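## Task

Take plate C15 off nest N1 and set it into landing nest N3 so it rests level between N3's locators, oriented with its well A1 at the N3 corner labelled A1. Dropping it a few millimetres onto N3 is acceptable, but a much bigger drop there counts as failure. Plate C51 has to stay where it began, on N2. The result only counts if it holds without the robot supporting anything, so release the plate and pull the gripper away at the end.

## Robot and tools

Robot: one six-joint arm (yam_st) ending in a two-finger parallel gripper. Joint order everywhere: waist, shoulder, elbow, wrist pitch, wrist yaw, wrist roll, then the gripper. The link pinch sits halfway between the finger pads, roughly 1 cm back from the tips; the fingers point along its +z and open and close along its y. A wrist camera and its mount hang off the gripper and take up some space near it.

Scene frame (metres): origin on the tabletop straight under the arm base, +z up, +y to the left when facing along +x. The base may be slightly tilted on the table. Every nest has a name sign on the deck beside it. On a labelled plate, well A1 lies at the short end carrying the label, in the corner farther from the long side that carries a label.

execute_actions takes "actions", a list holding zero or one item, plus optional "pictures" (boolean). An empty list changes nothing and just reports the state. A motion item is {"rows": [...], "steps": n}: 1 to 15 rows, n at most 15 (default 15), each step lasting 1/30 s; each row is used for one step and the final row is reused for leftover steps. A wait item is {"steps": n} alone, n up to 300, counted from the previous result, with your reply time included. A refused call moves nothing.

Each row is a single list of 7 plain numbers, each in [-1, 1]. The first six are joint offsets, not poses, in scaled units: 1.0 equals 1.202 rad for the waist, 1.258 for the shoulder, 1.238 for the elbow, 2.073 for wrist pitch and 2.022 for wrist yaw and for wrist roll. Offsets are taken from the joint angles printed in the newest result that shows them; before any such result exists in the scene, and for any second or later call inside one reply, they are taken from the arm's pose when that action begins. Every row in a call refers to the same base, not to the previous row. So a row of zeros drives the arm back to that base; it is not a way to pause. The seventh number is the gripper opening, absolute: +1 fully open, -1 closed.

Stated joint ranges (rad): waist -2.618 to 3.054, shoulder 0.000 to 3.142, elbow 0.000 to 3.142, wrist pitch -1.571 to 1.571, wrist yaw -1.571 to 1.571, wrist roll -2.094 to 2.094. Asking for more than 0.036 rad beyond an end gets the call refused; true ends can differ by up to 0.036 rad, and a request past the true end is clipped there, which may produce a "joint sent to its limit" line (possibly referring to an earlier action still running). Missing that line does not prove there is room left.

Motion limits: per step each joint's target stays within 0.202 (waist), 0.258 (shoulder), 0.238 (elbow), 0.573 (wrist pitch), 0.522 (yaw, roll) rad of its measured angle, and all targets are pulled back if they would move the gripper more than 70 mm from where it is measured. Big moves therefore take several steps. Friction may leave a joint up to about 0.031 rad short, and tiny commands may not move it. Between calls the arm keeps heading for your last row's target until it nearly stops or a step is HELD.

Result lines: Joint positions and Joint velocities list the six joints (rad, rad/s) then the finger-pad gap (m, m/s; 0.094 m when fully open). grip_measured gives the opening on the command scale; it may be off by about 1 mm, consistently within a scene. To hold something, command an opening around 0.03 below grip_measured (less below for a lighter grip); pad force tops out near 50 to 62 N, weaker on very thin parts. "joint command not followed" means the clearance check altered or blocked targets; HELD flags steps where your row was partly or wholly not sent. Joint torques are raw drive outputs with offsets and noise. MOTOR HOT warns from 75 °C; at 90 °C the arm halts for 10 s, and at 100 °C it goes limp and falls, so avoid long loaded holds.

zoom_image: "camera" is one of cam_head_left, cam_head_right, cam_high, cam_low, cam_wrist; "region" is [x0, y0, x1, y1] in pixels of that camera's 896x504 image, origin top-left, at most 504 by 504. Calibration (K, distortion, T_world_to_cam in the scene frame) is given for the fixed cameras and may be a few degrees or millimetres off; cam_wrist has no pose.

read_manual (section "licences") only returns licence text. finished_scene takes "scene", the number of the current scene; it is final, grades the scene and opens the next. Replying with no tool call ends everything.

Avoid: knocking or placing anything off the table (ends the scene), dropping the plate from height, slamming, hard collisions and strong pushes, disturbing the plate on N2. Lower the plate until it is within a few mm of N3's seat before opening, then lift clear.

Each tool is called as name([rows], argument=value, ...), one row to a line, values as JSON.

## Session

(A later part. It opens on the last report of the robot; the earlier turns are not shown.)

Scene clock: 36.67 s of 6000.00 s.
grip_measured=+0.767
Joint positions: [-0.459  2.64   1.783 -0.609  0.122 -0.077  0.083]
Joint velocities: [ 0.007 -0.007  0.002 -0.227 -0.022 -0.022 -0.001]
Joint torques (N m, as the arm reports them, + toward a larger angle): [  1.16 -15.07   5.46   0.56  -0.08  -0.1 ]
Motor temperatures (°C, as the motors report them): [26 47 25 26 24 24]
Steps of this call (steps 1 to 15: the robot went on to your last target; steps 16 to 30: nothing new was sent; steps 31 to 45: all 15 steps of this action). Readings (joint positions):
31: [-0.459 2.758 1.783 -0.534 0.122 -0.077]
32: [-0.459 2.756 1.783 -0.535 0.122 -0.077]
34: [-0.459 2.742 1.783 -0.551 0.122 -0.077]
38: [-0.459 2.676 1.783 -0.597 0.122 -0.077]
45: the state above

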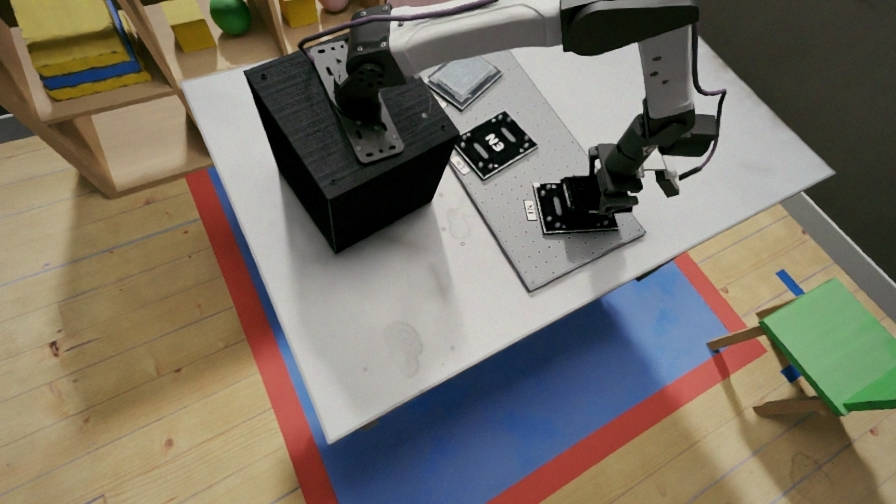

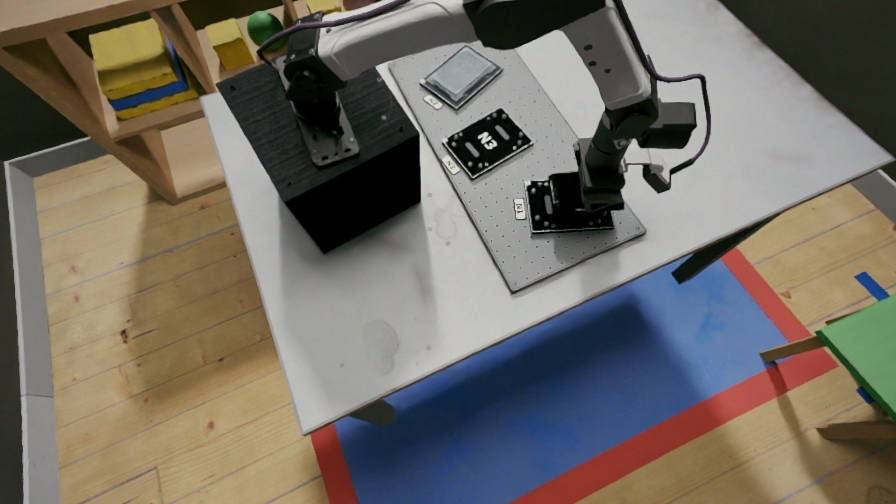

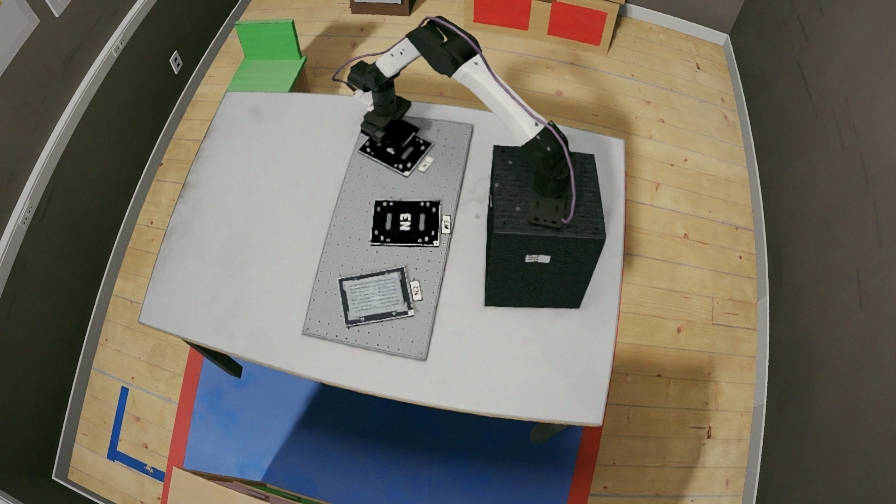

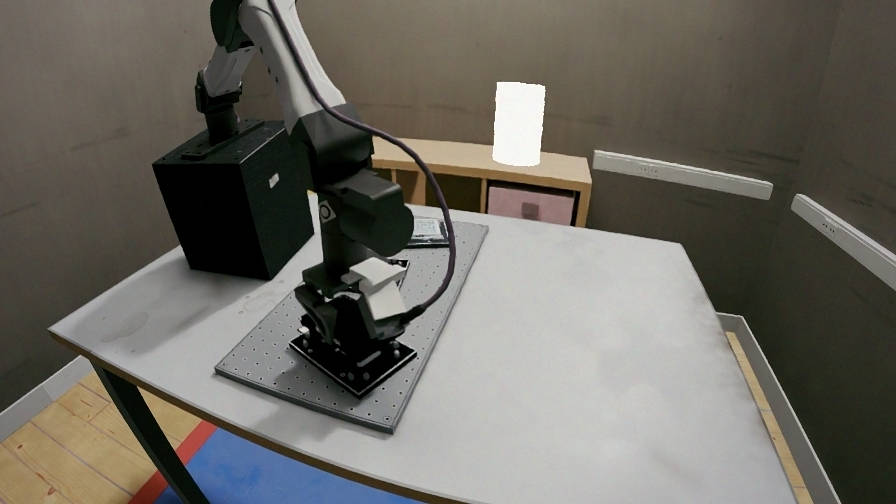

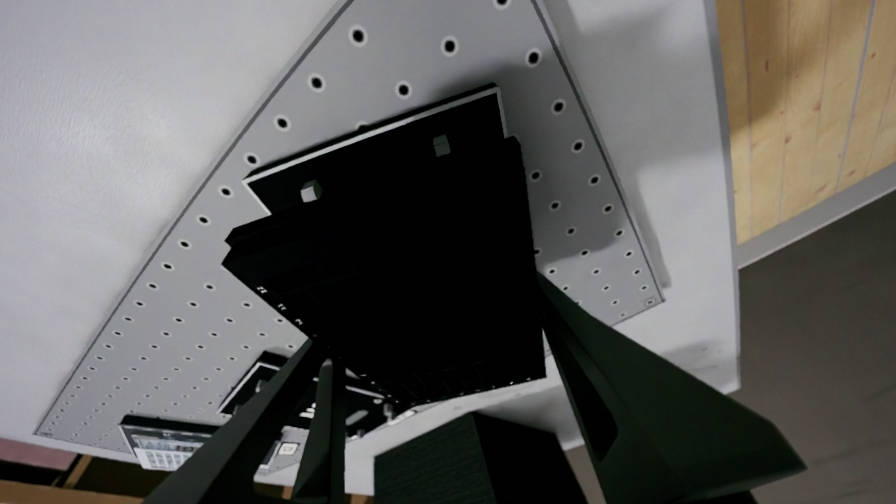

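execute_actions([
  {"rows":[[0.01,-0.01,-0.015,0.005,0,0,0.73],[0.02,-0.02,-0.035,0.012,0,0,0.73],[0.035,-0.03,-0.055,0.019,0,0,0.73],[0.05,-0.04,-0.075,0.026,0,-0.003,0.73],[0.065,-0.048,-0.095,0.033,0,-0.005,0.73],[0.08,-0.055,-0.115,0.04,0,-0.007,0.73],[0.095,-0.062,-0.135,0.047,0,-0.009,0.73],[0.11,-0.068,-0.155,0.054,0,-0.011,0.73],[0.125,-0.074,-0.175,0.061,0,-0.013,0.73],[0.14,-0.08,-0.195,0.068,0,-0.015,0.73],[0.155,-0.085,-0.215,0.075,0,-0.017,0.73],[0.17,-0.09,-0.235,0.082,0,-0.018,0.73],[0.18,-0.095,-0.255,0.089,0,-0.018,0.73],[0.19,-0.1,-0.275,0.095,0,-0.018,0.73],[0.2,-0.1,-0.29,0.1,0,-0.018,0.73]]},
], pictures=false)

execute_actions([
  {"rows":[[0.015,-0.005,-0.02,0.007,0,0,0.73],[0.03,-0.01,-0.04,0.014,0,0,0.73],[0.045,-0.015,-0.06,0.021,0,-0.003,0.73],[0.06,-0.02,-0.08,0.028,0,-0.005,0.73],[0.075,-0.025,-0.1,0.035,0,-0.007,0.73],[0.09,-0.03,-0.12,0.042,0,-0.009,0.73],[0.105,-0.035,-0.14,0.049,0,-0.011,0.73],[0.12,-0.04,-0.16,0.056,0,-0.013,0.73],[0.135,-0.045,-0.18,0.063,0,-0.015,0.73],[0.15,-0.05,-0.2,0.07,0,-0.018,0.73],[0.165,-0.055,-0.22,0.077,0,-0.02,0.73],[0.175,-0.06,-0.24,0.084,0,-0.022,0.73],[0.185,-0.065,-0.26,0.09,0,-0.022,0.73],[0.19,-0.068,-0.28,0.095,0,-0.022,0.73],[0.19,-0.068,-0.295,0.1,0,-0.022,0.73]]},
], pictures=false)

execute_actions([
  {"steps":10},
])

Scene clock: 44.83 s of 6000.00 s.
grip_measured=+0.767
Joint positions: [-0.232  2.55   1.473 -0.46   0.122 -0.098  0.083]
Joint velocities: [ 0.388 -0.134 -0.628  0.3   -0.066 -0.022  0.   ]
Joint torques (N m, as the arm reports them, + toward a larger angle): [  0.32 -15.22   3.7    0.5   -0.12  -0.19]
Motor temperatures (°C, as the motors report them): [26 50 25 26 24 24]
Steps of this call (steps 1 to 30: the robot went on to your last target; steps 31 to 90: nothing new was sent; then 4.67 s passed at rest; steps 91 to 105: all 15 steps of this action). Readings (joint positions):
91: [-0.458 2.640 1.783 -0.619 0.122 -0.077]
92: [-0.457 2.639 1.778 -0.611 0.122 -0.077]
94: [-0.446 2.629 1.745 -0.588 0.123 -0.077]
98: [-0.379 2.597 1.645 -0.548 0.124 -0.080]
105: the state above

Scene clock: 45.33 s of 6000.00 s.
grip_measured=+0.767
Joint positions: [-0.006  2.501  1.155 -0.312  0.122 -0.125  0.083]
Joint velocities: [ 0.227 -0.154 -0.598  0.256 -0.095 -0.125  0.   ]
Joint torques (N m, as the arm reports them, + toward a larger angle): [ -0.01 -13.11   2.33   0.33  -0.04  -0.17]
Motor temperatures (°C, as the motors report them): [26 51 25 26 24 24]
Steps of this call (steps 1 to 15: all 15 steps of this action). Readings (joint positions):
1: [-0.220 2.549 1.461 -0.461 0.122 -0.098]
2: [-0.210 2.549 1.451 -0.458 0.122 -0.098]
4: [-0.192 2.549 1.424 -0.440 0.122 -0.098]
8: [-0.131 2.541 1.331 -0.393 0.123 -0.104]
15: the state above

Scene clock: 45.67 s of 6000.00 s.
grip_measured=+0.767
Joint positions: [ 0.001  2.497  1.116 -0.27   0.121 -0.131  0.083]
Joint velocities: [ 0.012  0.002 -0.007  0.022 -0.022 -0.007 -0.001]
Joint torques (N m, as the arm reports them, + toward a larger angle): [  0.8  -13.31   2.26   0.33  -0.07  -0.23]
Motor temperatures (°C, as the motors report them): [26 51 25 26 24 24]
Steps of this call (steps 1 to 10: the robot went on to your last target). Readings (joint positions):
1: [-0.000 2.497 1.138 -0.305 0.121 -0.127]
2: [0.001 2.497 1.127 -0.301 0.121 -0.129]
4: [0.001 2.497 1.116 -0.295 0.121 -0.130]
8: [0.001 2.497 1.116 -0.275 0.121 -0.131]
10: the state above

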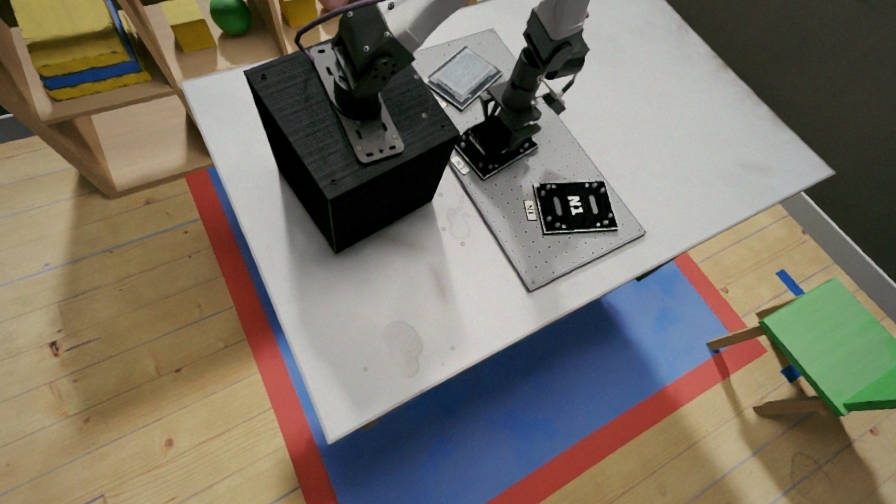

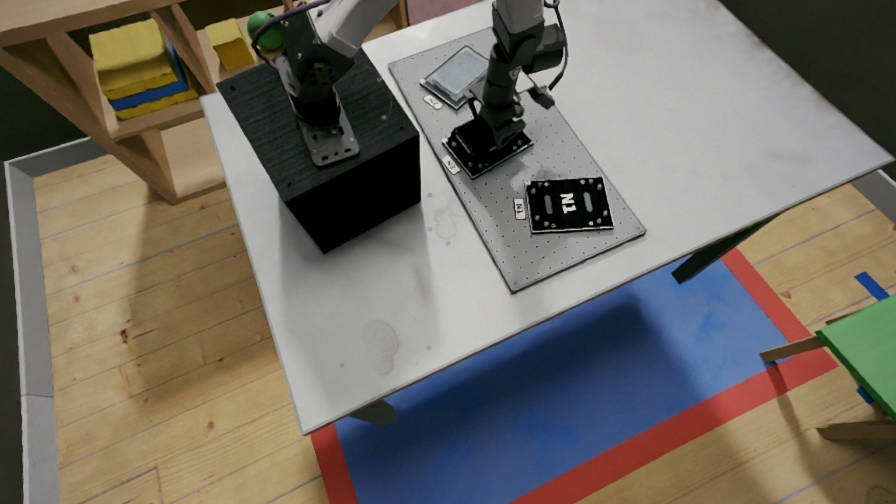

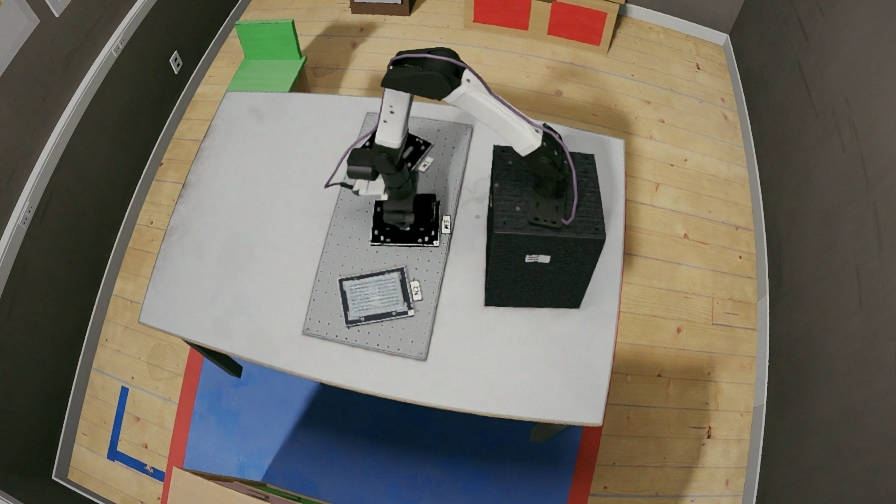

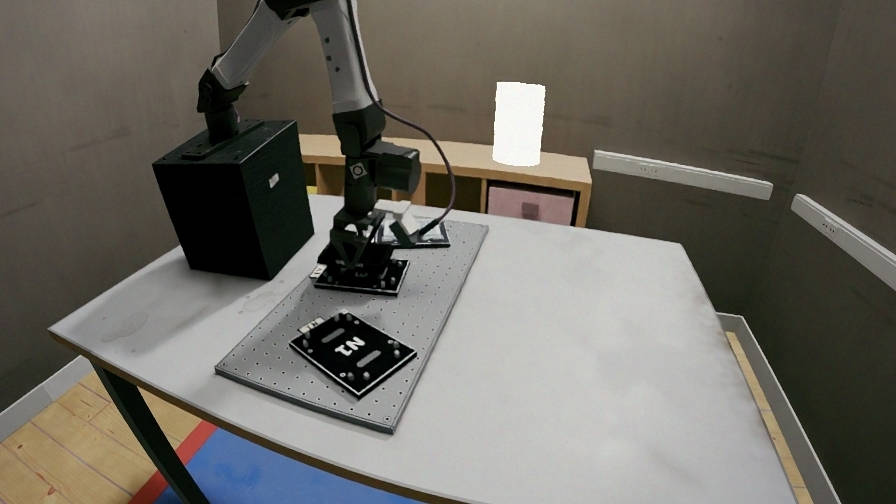

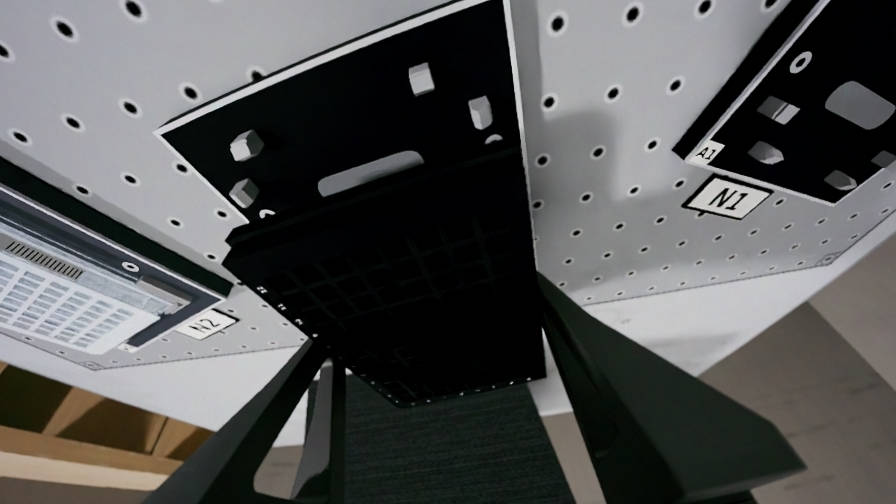

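execute_actions([
  {"rows":[[0.006,0,0,0.01,0,0,0.73],[0.012,0,0,0.02,0,0,0.73],[0.018,0,0,0.03,0,0,0.73],[0.024,0,0,0.04,0,0,0.73]]},
])

Scene clock: 48.27 s of 6000.00 s.
grip_measured=+0.767
Joint positions: [ 0.025  2.497  1.116 -0.199  0.121 -0.132  0.083]
Joint velocities: [-0.007 -0.007  0.007  0.007 -0.022  0.022  0.   ]
Joint torques (N m, as the arm reports them, + toward a larger angle): [  1.35 -11.05   3.03   0.48  -0.08  -0.09]
Motor temperatures (°C, as the motors report them): [26 51 25 26 24 24]
Steps of this call (steps 1 to 30: the robot went on to your last target; steps 31 to 63: nothing new was sent; steps 64 to 78: all 15 steps of this action). Readings (joint positions):
64: [0.001 2.497 1.116 -0.261 0.121 -0.132]
65: [0.001 2.497 1.116 -0.259 0.121 -0.132]
67: [0.007 2.497 1.116 -0.244 0.121 -0.132]
71: [0.023 2.497 1.116 -0.213 0.121 -0.132]
78: the state above

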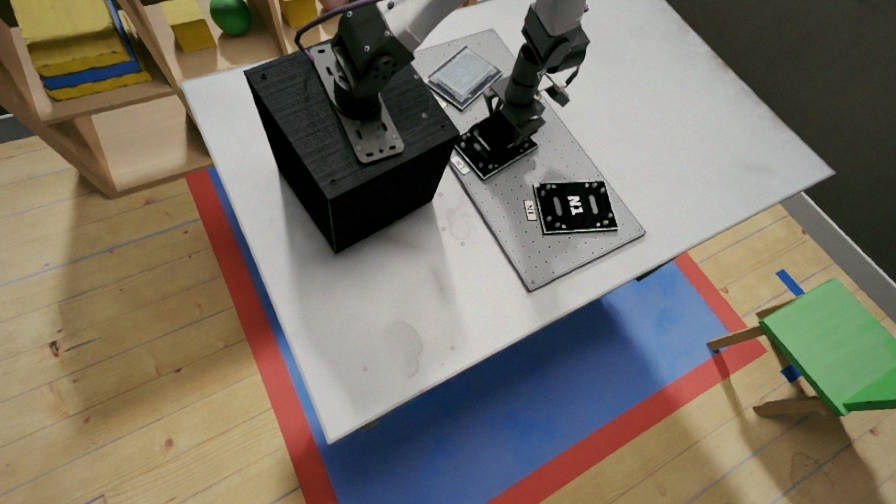

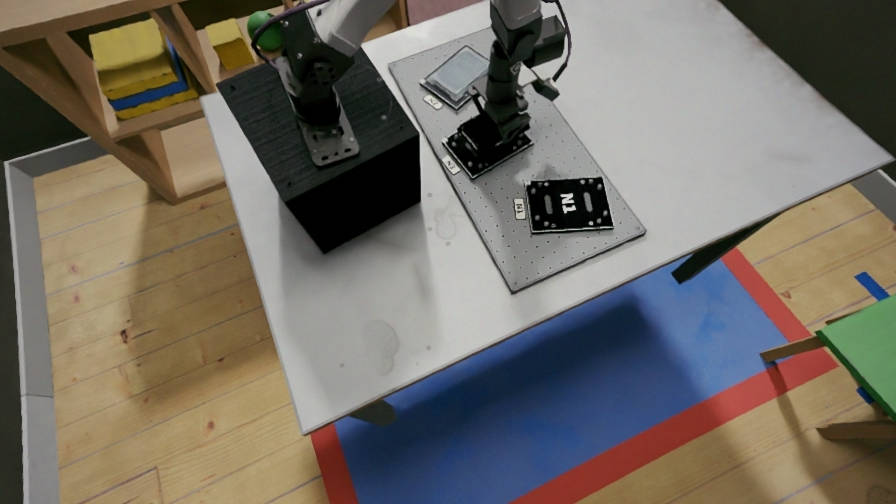

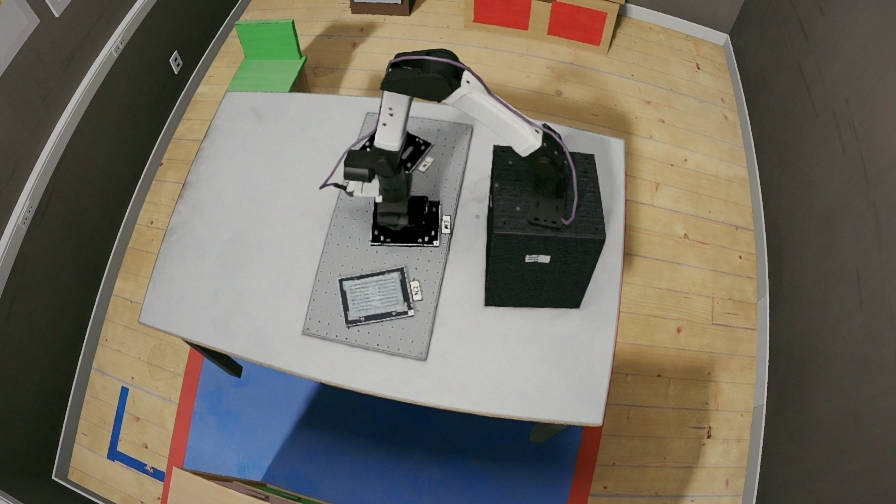

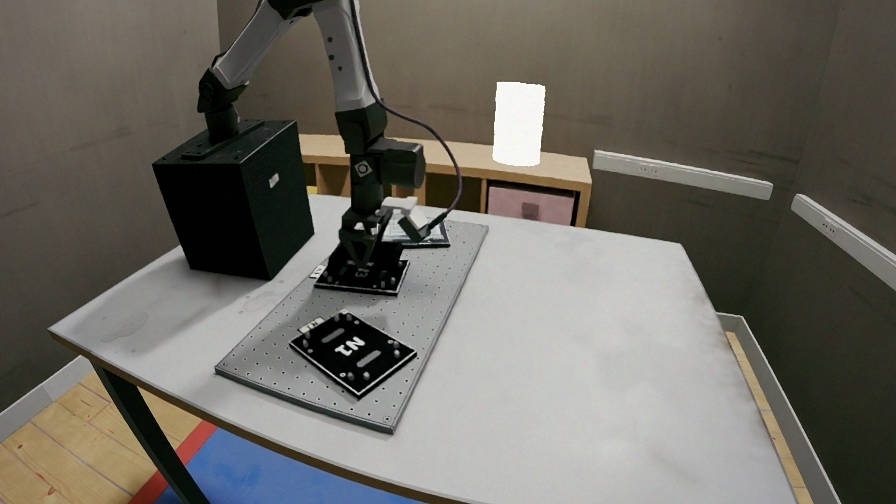

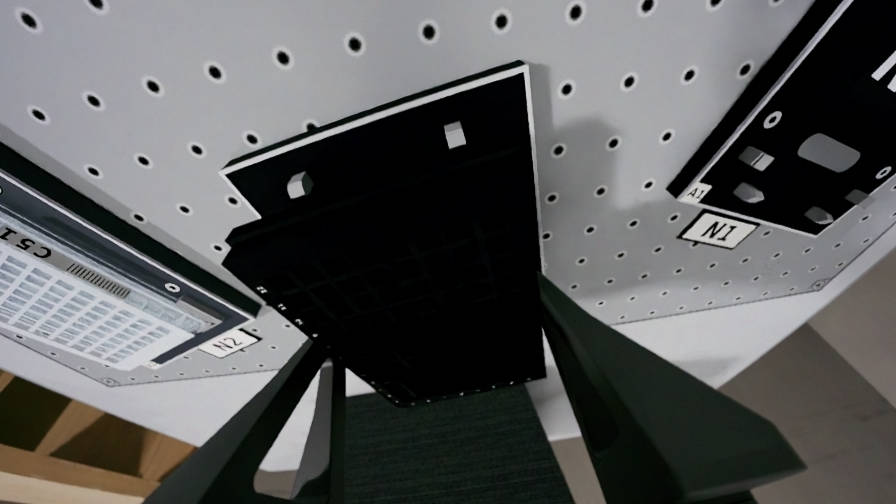

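execute_actions([
  {"rows":[[-0.003,0.012,0.01,0.003,0,0,0.73],[-0.006,0.024,0.02,0.006,0,0,0.73],[-0.006,0.036,0.03,0.01,0,0,0.73],[-0.006,0.048,0.04,0.014,0,0,0.73],[-0.006,0.06,0.047,0.018,0,0,0.73],[-0.006,0.068,0.047,0.019,0,0,0.73]]},
])

Scene clock: 50.83 s of 6000.00 s.
grip_measured=+0.767
Joint positions: [ 0.025  2.571  1.159 -0.169  0.121 -0.132  0.083]
Joint velocities: [ 0.007  0.007 -0.002 -0.007  0.066 -0.007  0.   ]
Joint torques (N m, as the arm reports them, + toward a larger angle): [  0.68 -10.33   3.82   0.46  -0.1   -0.1 ]
Motor temperatures (°C, as the motors report them): [26 51 25 26 24 24]
Steps of this call (steps 1 to 15: the robot went on to your last target; steps 16 to 62: nothing new was sent; steps 63 to 77: all 15 steps of this action). Readings (joint positions):
63: [0.025 2.497 1.116 -0.197 0.121 -0.132]
64: [0.025 2.497 1.116 -0.197 0.121 -0.132]
66: [0.025 2.509 1.128 -0.196 0.121 -0.132]
70: [0.025 2.557 1.159 -0.172 0.121 -0.132]
77: the state above

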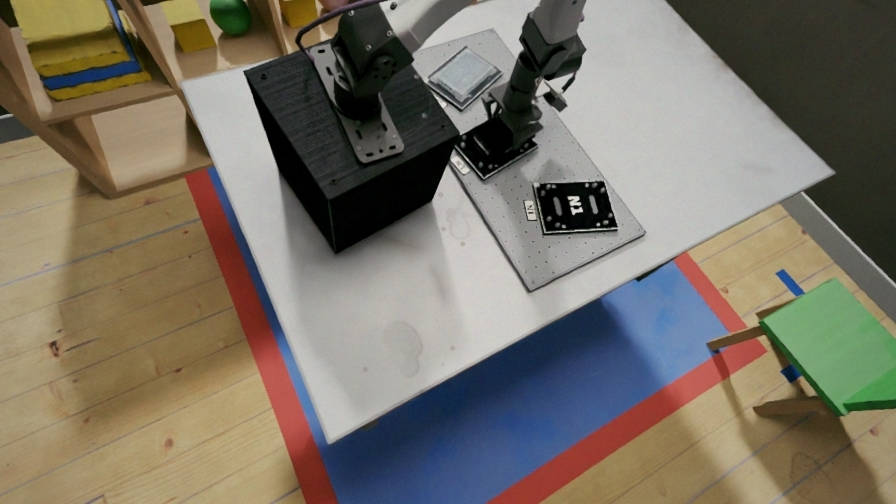

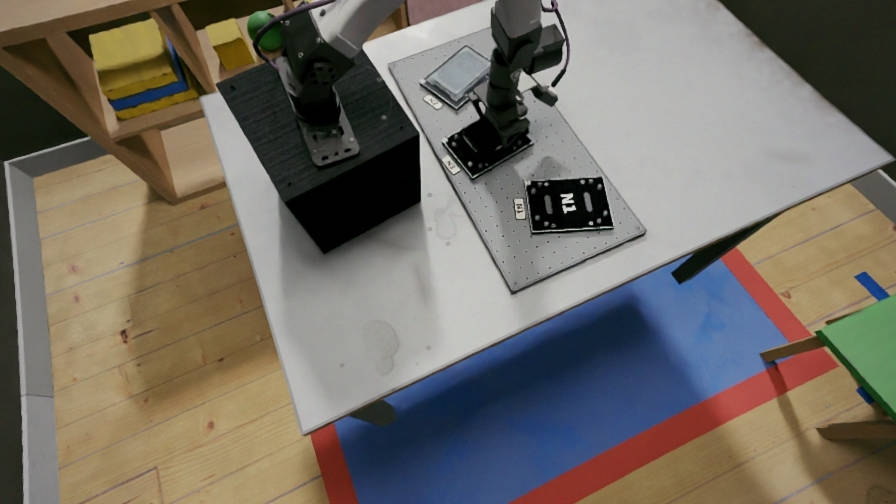

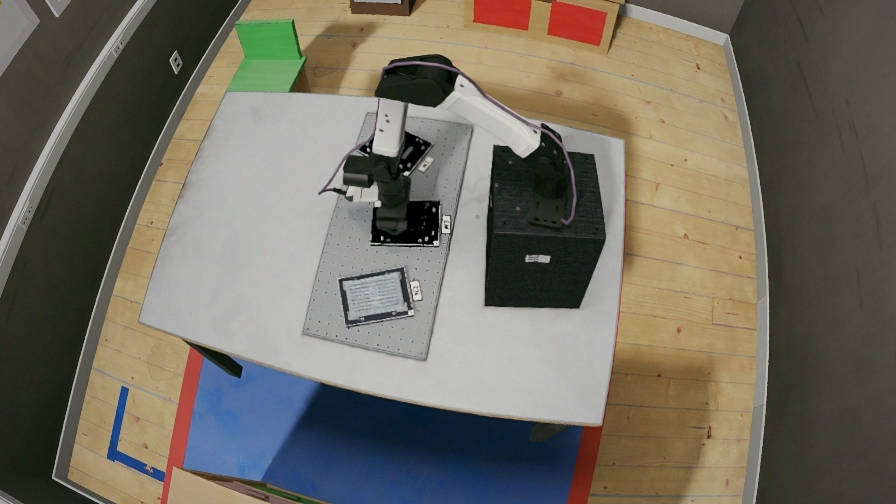

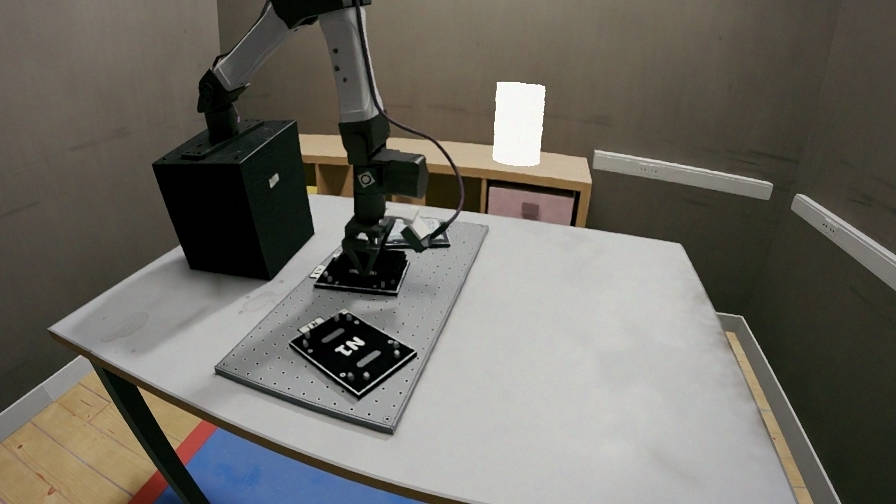

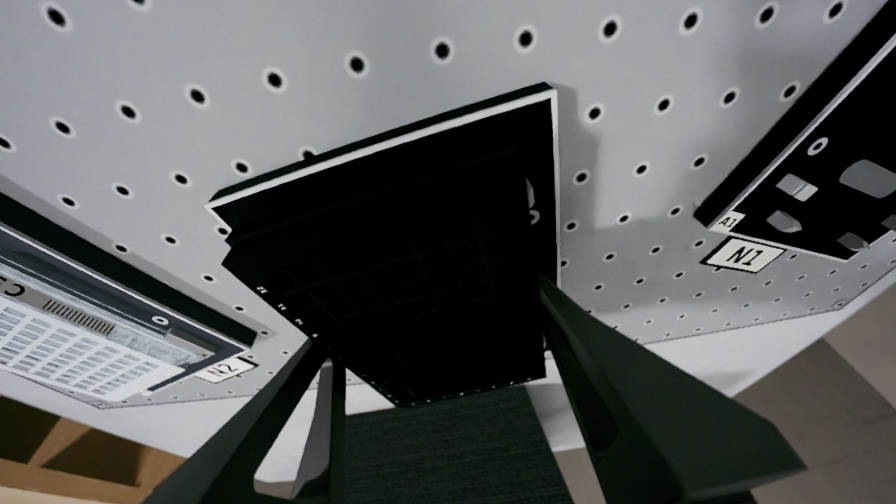

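execute_actions([
  {"rows":[[-0.006,0,-0.012,0.003,0,0,0.73],[-0.012,0,-0.024,0.006,0,0,0.73],[-0.018,0,-0.036,0.01,0,0,0.73],[-0.018,0,-0.042,0.012,0,0,0.73]]},
])

Scene clock: 52.93 s of 6000.00 s.
grip_measured=+0.767
Joint positions: [ 0.007  2.571  1.118 -0.153  0.121 -0.132  0.083]
Joint velocities: [-0.007  0.022 -0.002 -0.051  0.066  0.007  0.   ]
Joint torques (N m, as the arm reports them, + toward a larger angle): [  0.77 -10.88   1.64   0.42  -0.09  -0.1 ]
Motor temperatures (°C, as the motors report them): [26 50 25 26 24 24]
Steps of this call (steps 1 to 15: the robot went on to your last target; steps 16 to 48: nothing new was sent; steps 49 to 63: all 15 steps of this action). Readings (joint positions):
49: [0.025 2.571 1.159 -0.169 0.121 -0.132]
50: [0.024 2.571 1.156 -0.166 0.121 -0.132]
52: [0.019 2.571 1.143 -0.156 0.121 -0.132]
56: [0.008 2.571 1.119 -0.154 0.121 -0.132]
63: the state above

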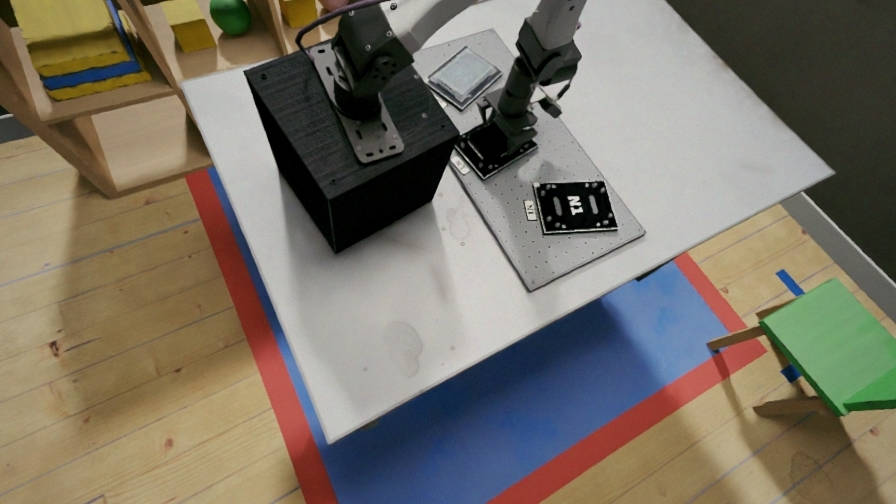

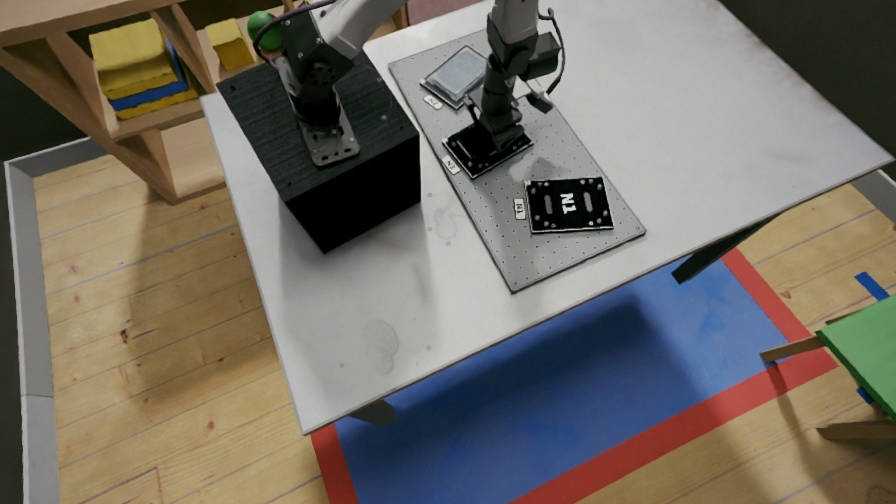

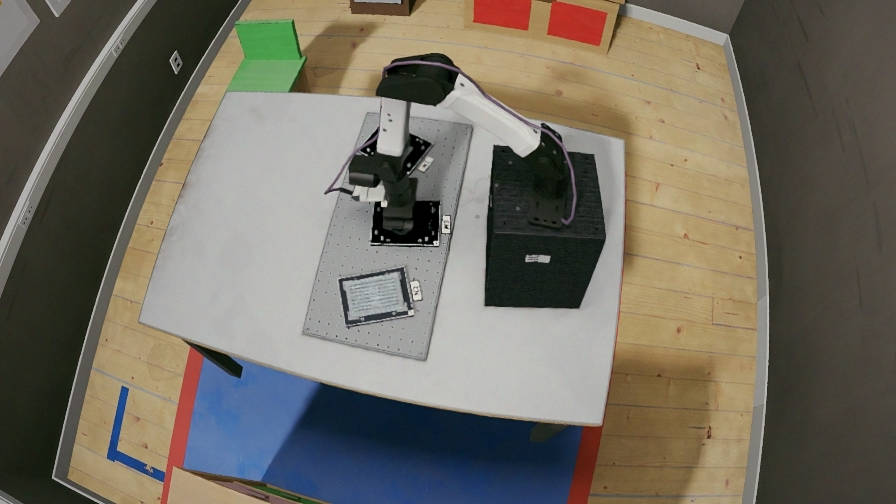

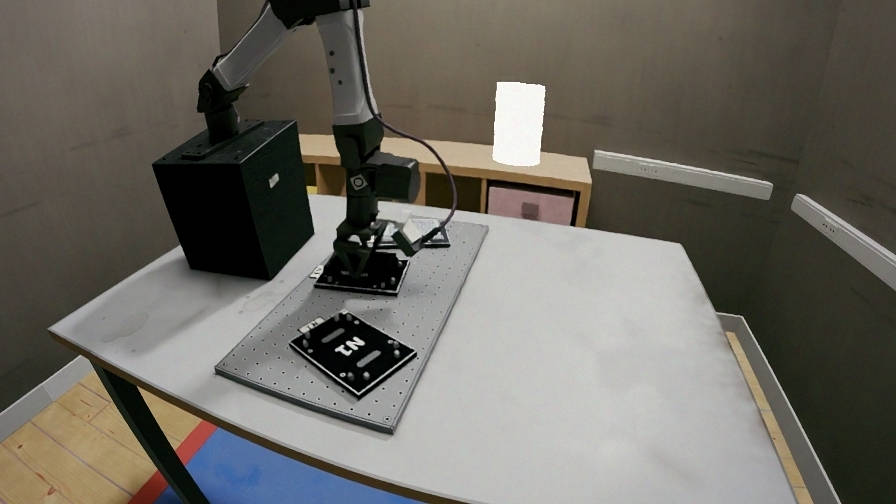

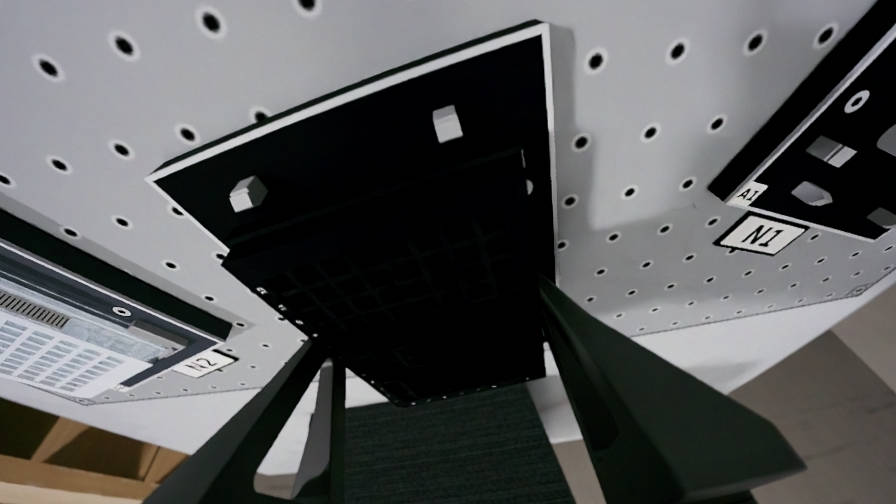

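execute_actions([
  {"rows":[[0,-0.012,0,0,0,0,0.73],[0,-0.022,0,0,0,0,0.73],[0,-0.028,0,0,0,0,0.73],[0.004,-0.028,0,0.003,0,0,0.73],[0.008,-0.028,0,0.006,0,0,0.73],[0.011,-0.028,0,0.008,0,0,0.73]]},
])

Scene clock: 54.90 s of 6000.00 s.
grip_measured=+0.767
Joint positions: [ 0.011  2.571  1.118 -0.146  0.121 -0.132  0.083]
Joint velocities: [ 0.002  0.007 -0.002  0.022  0.081 -0.007 -0.   ]
Joint torques (N m, as the arm reports them, + toward a larger angle): [  1.71 -13.65   2.57   0.44  -0.1   -0.1 ]
Motor temperatures (°C, as the motors report them): [26 50 25 26 24 24]
Steps of this call (steps 1 to 15: the robot went on to your last target; steps 16 to 44: nothing new was sent; steps 45 to 59: all 15 steps of this action). Readings (joint positions):
45: [0.007 2.571 1.118 -0.153 0.121 -0.132]
46: [0.007 2.571 1.118 -0.153 0.121 -0.132]
48: [0.007 2.571 1.118 -0.153 0.121 -0.132]
52: [0.009 2.571 1.118 -0.149 0.121 -0.132]
59: the state above

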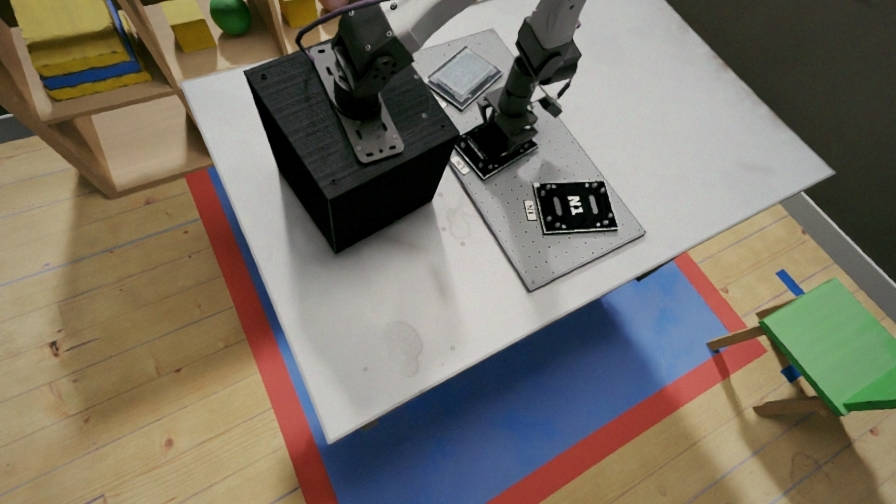

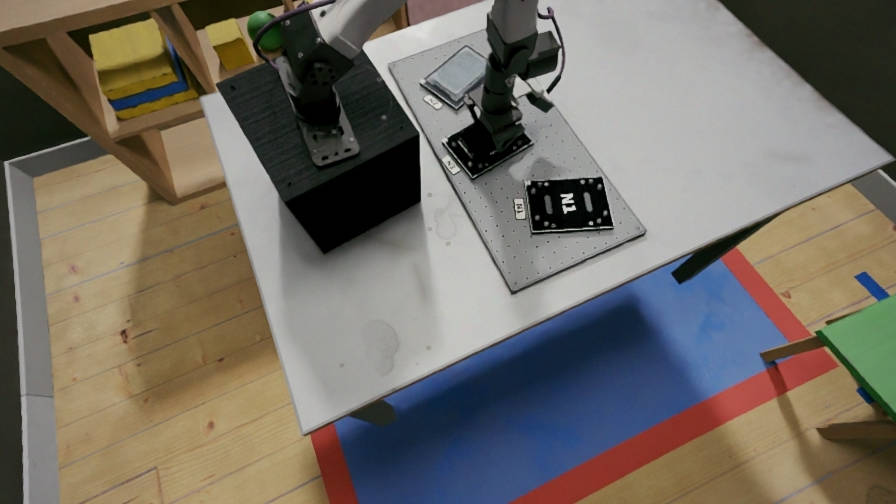

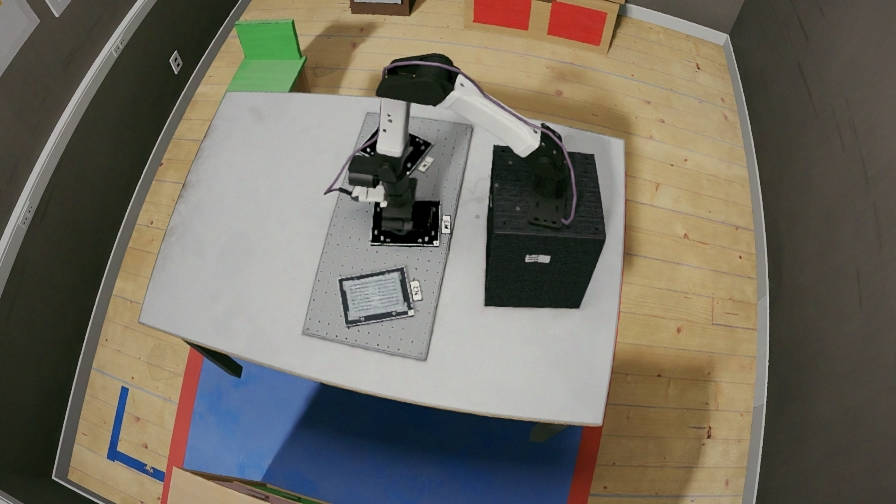

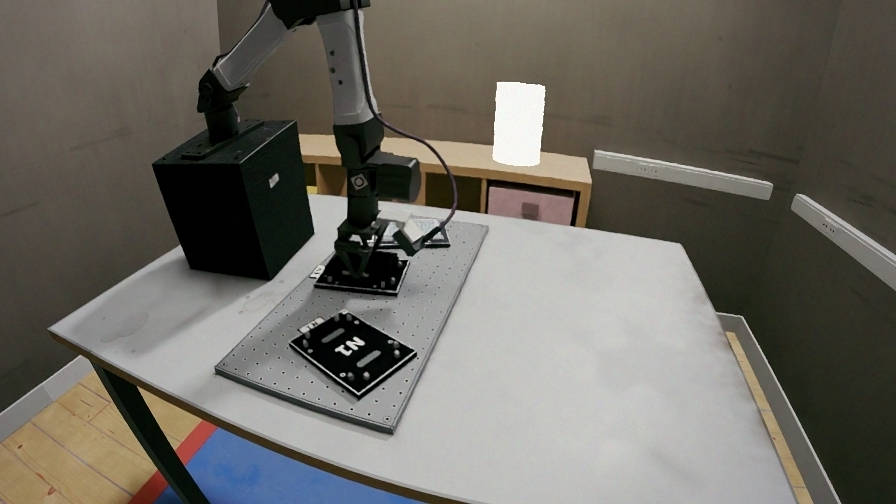

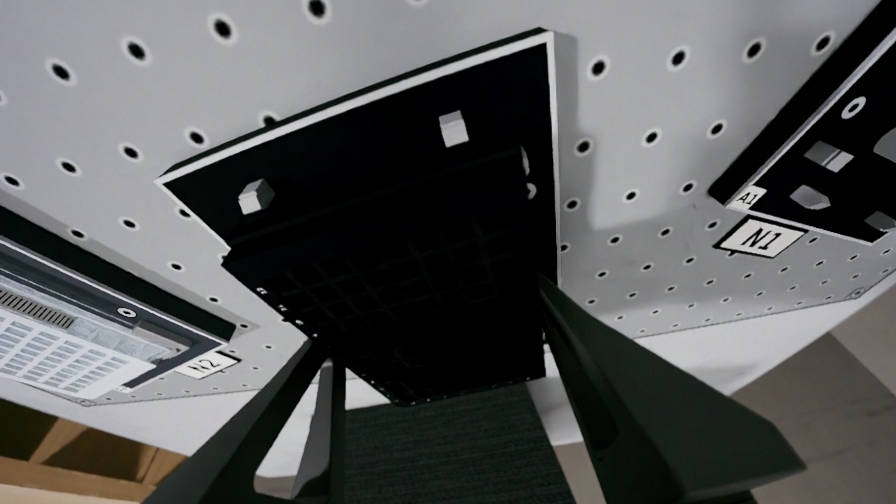

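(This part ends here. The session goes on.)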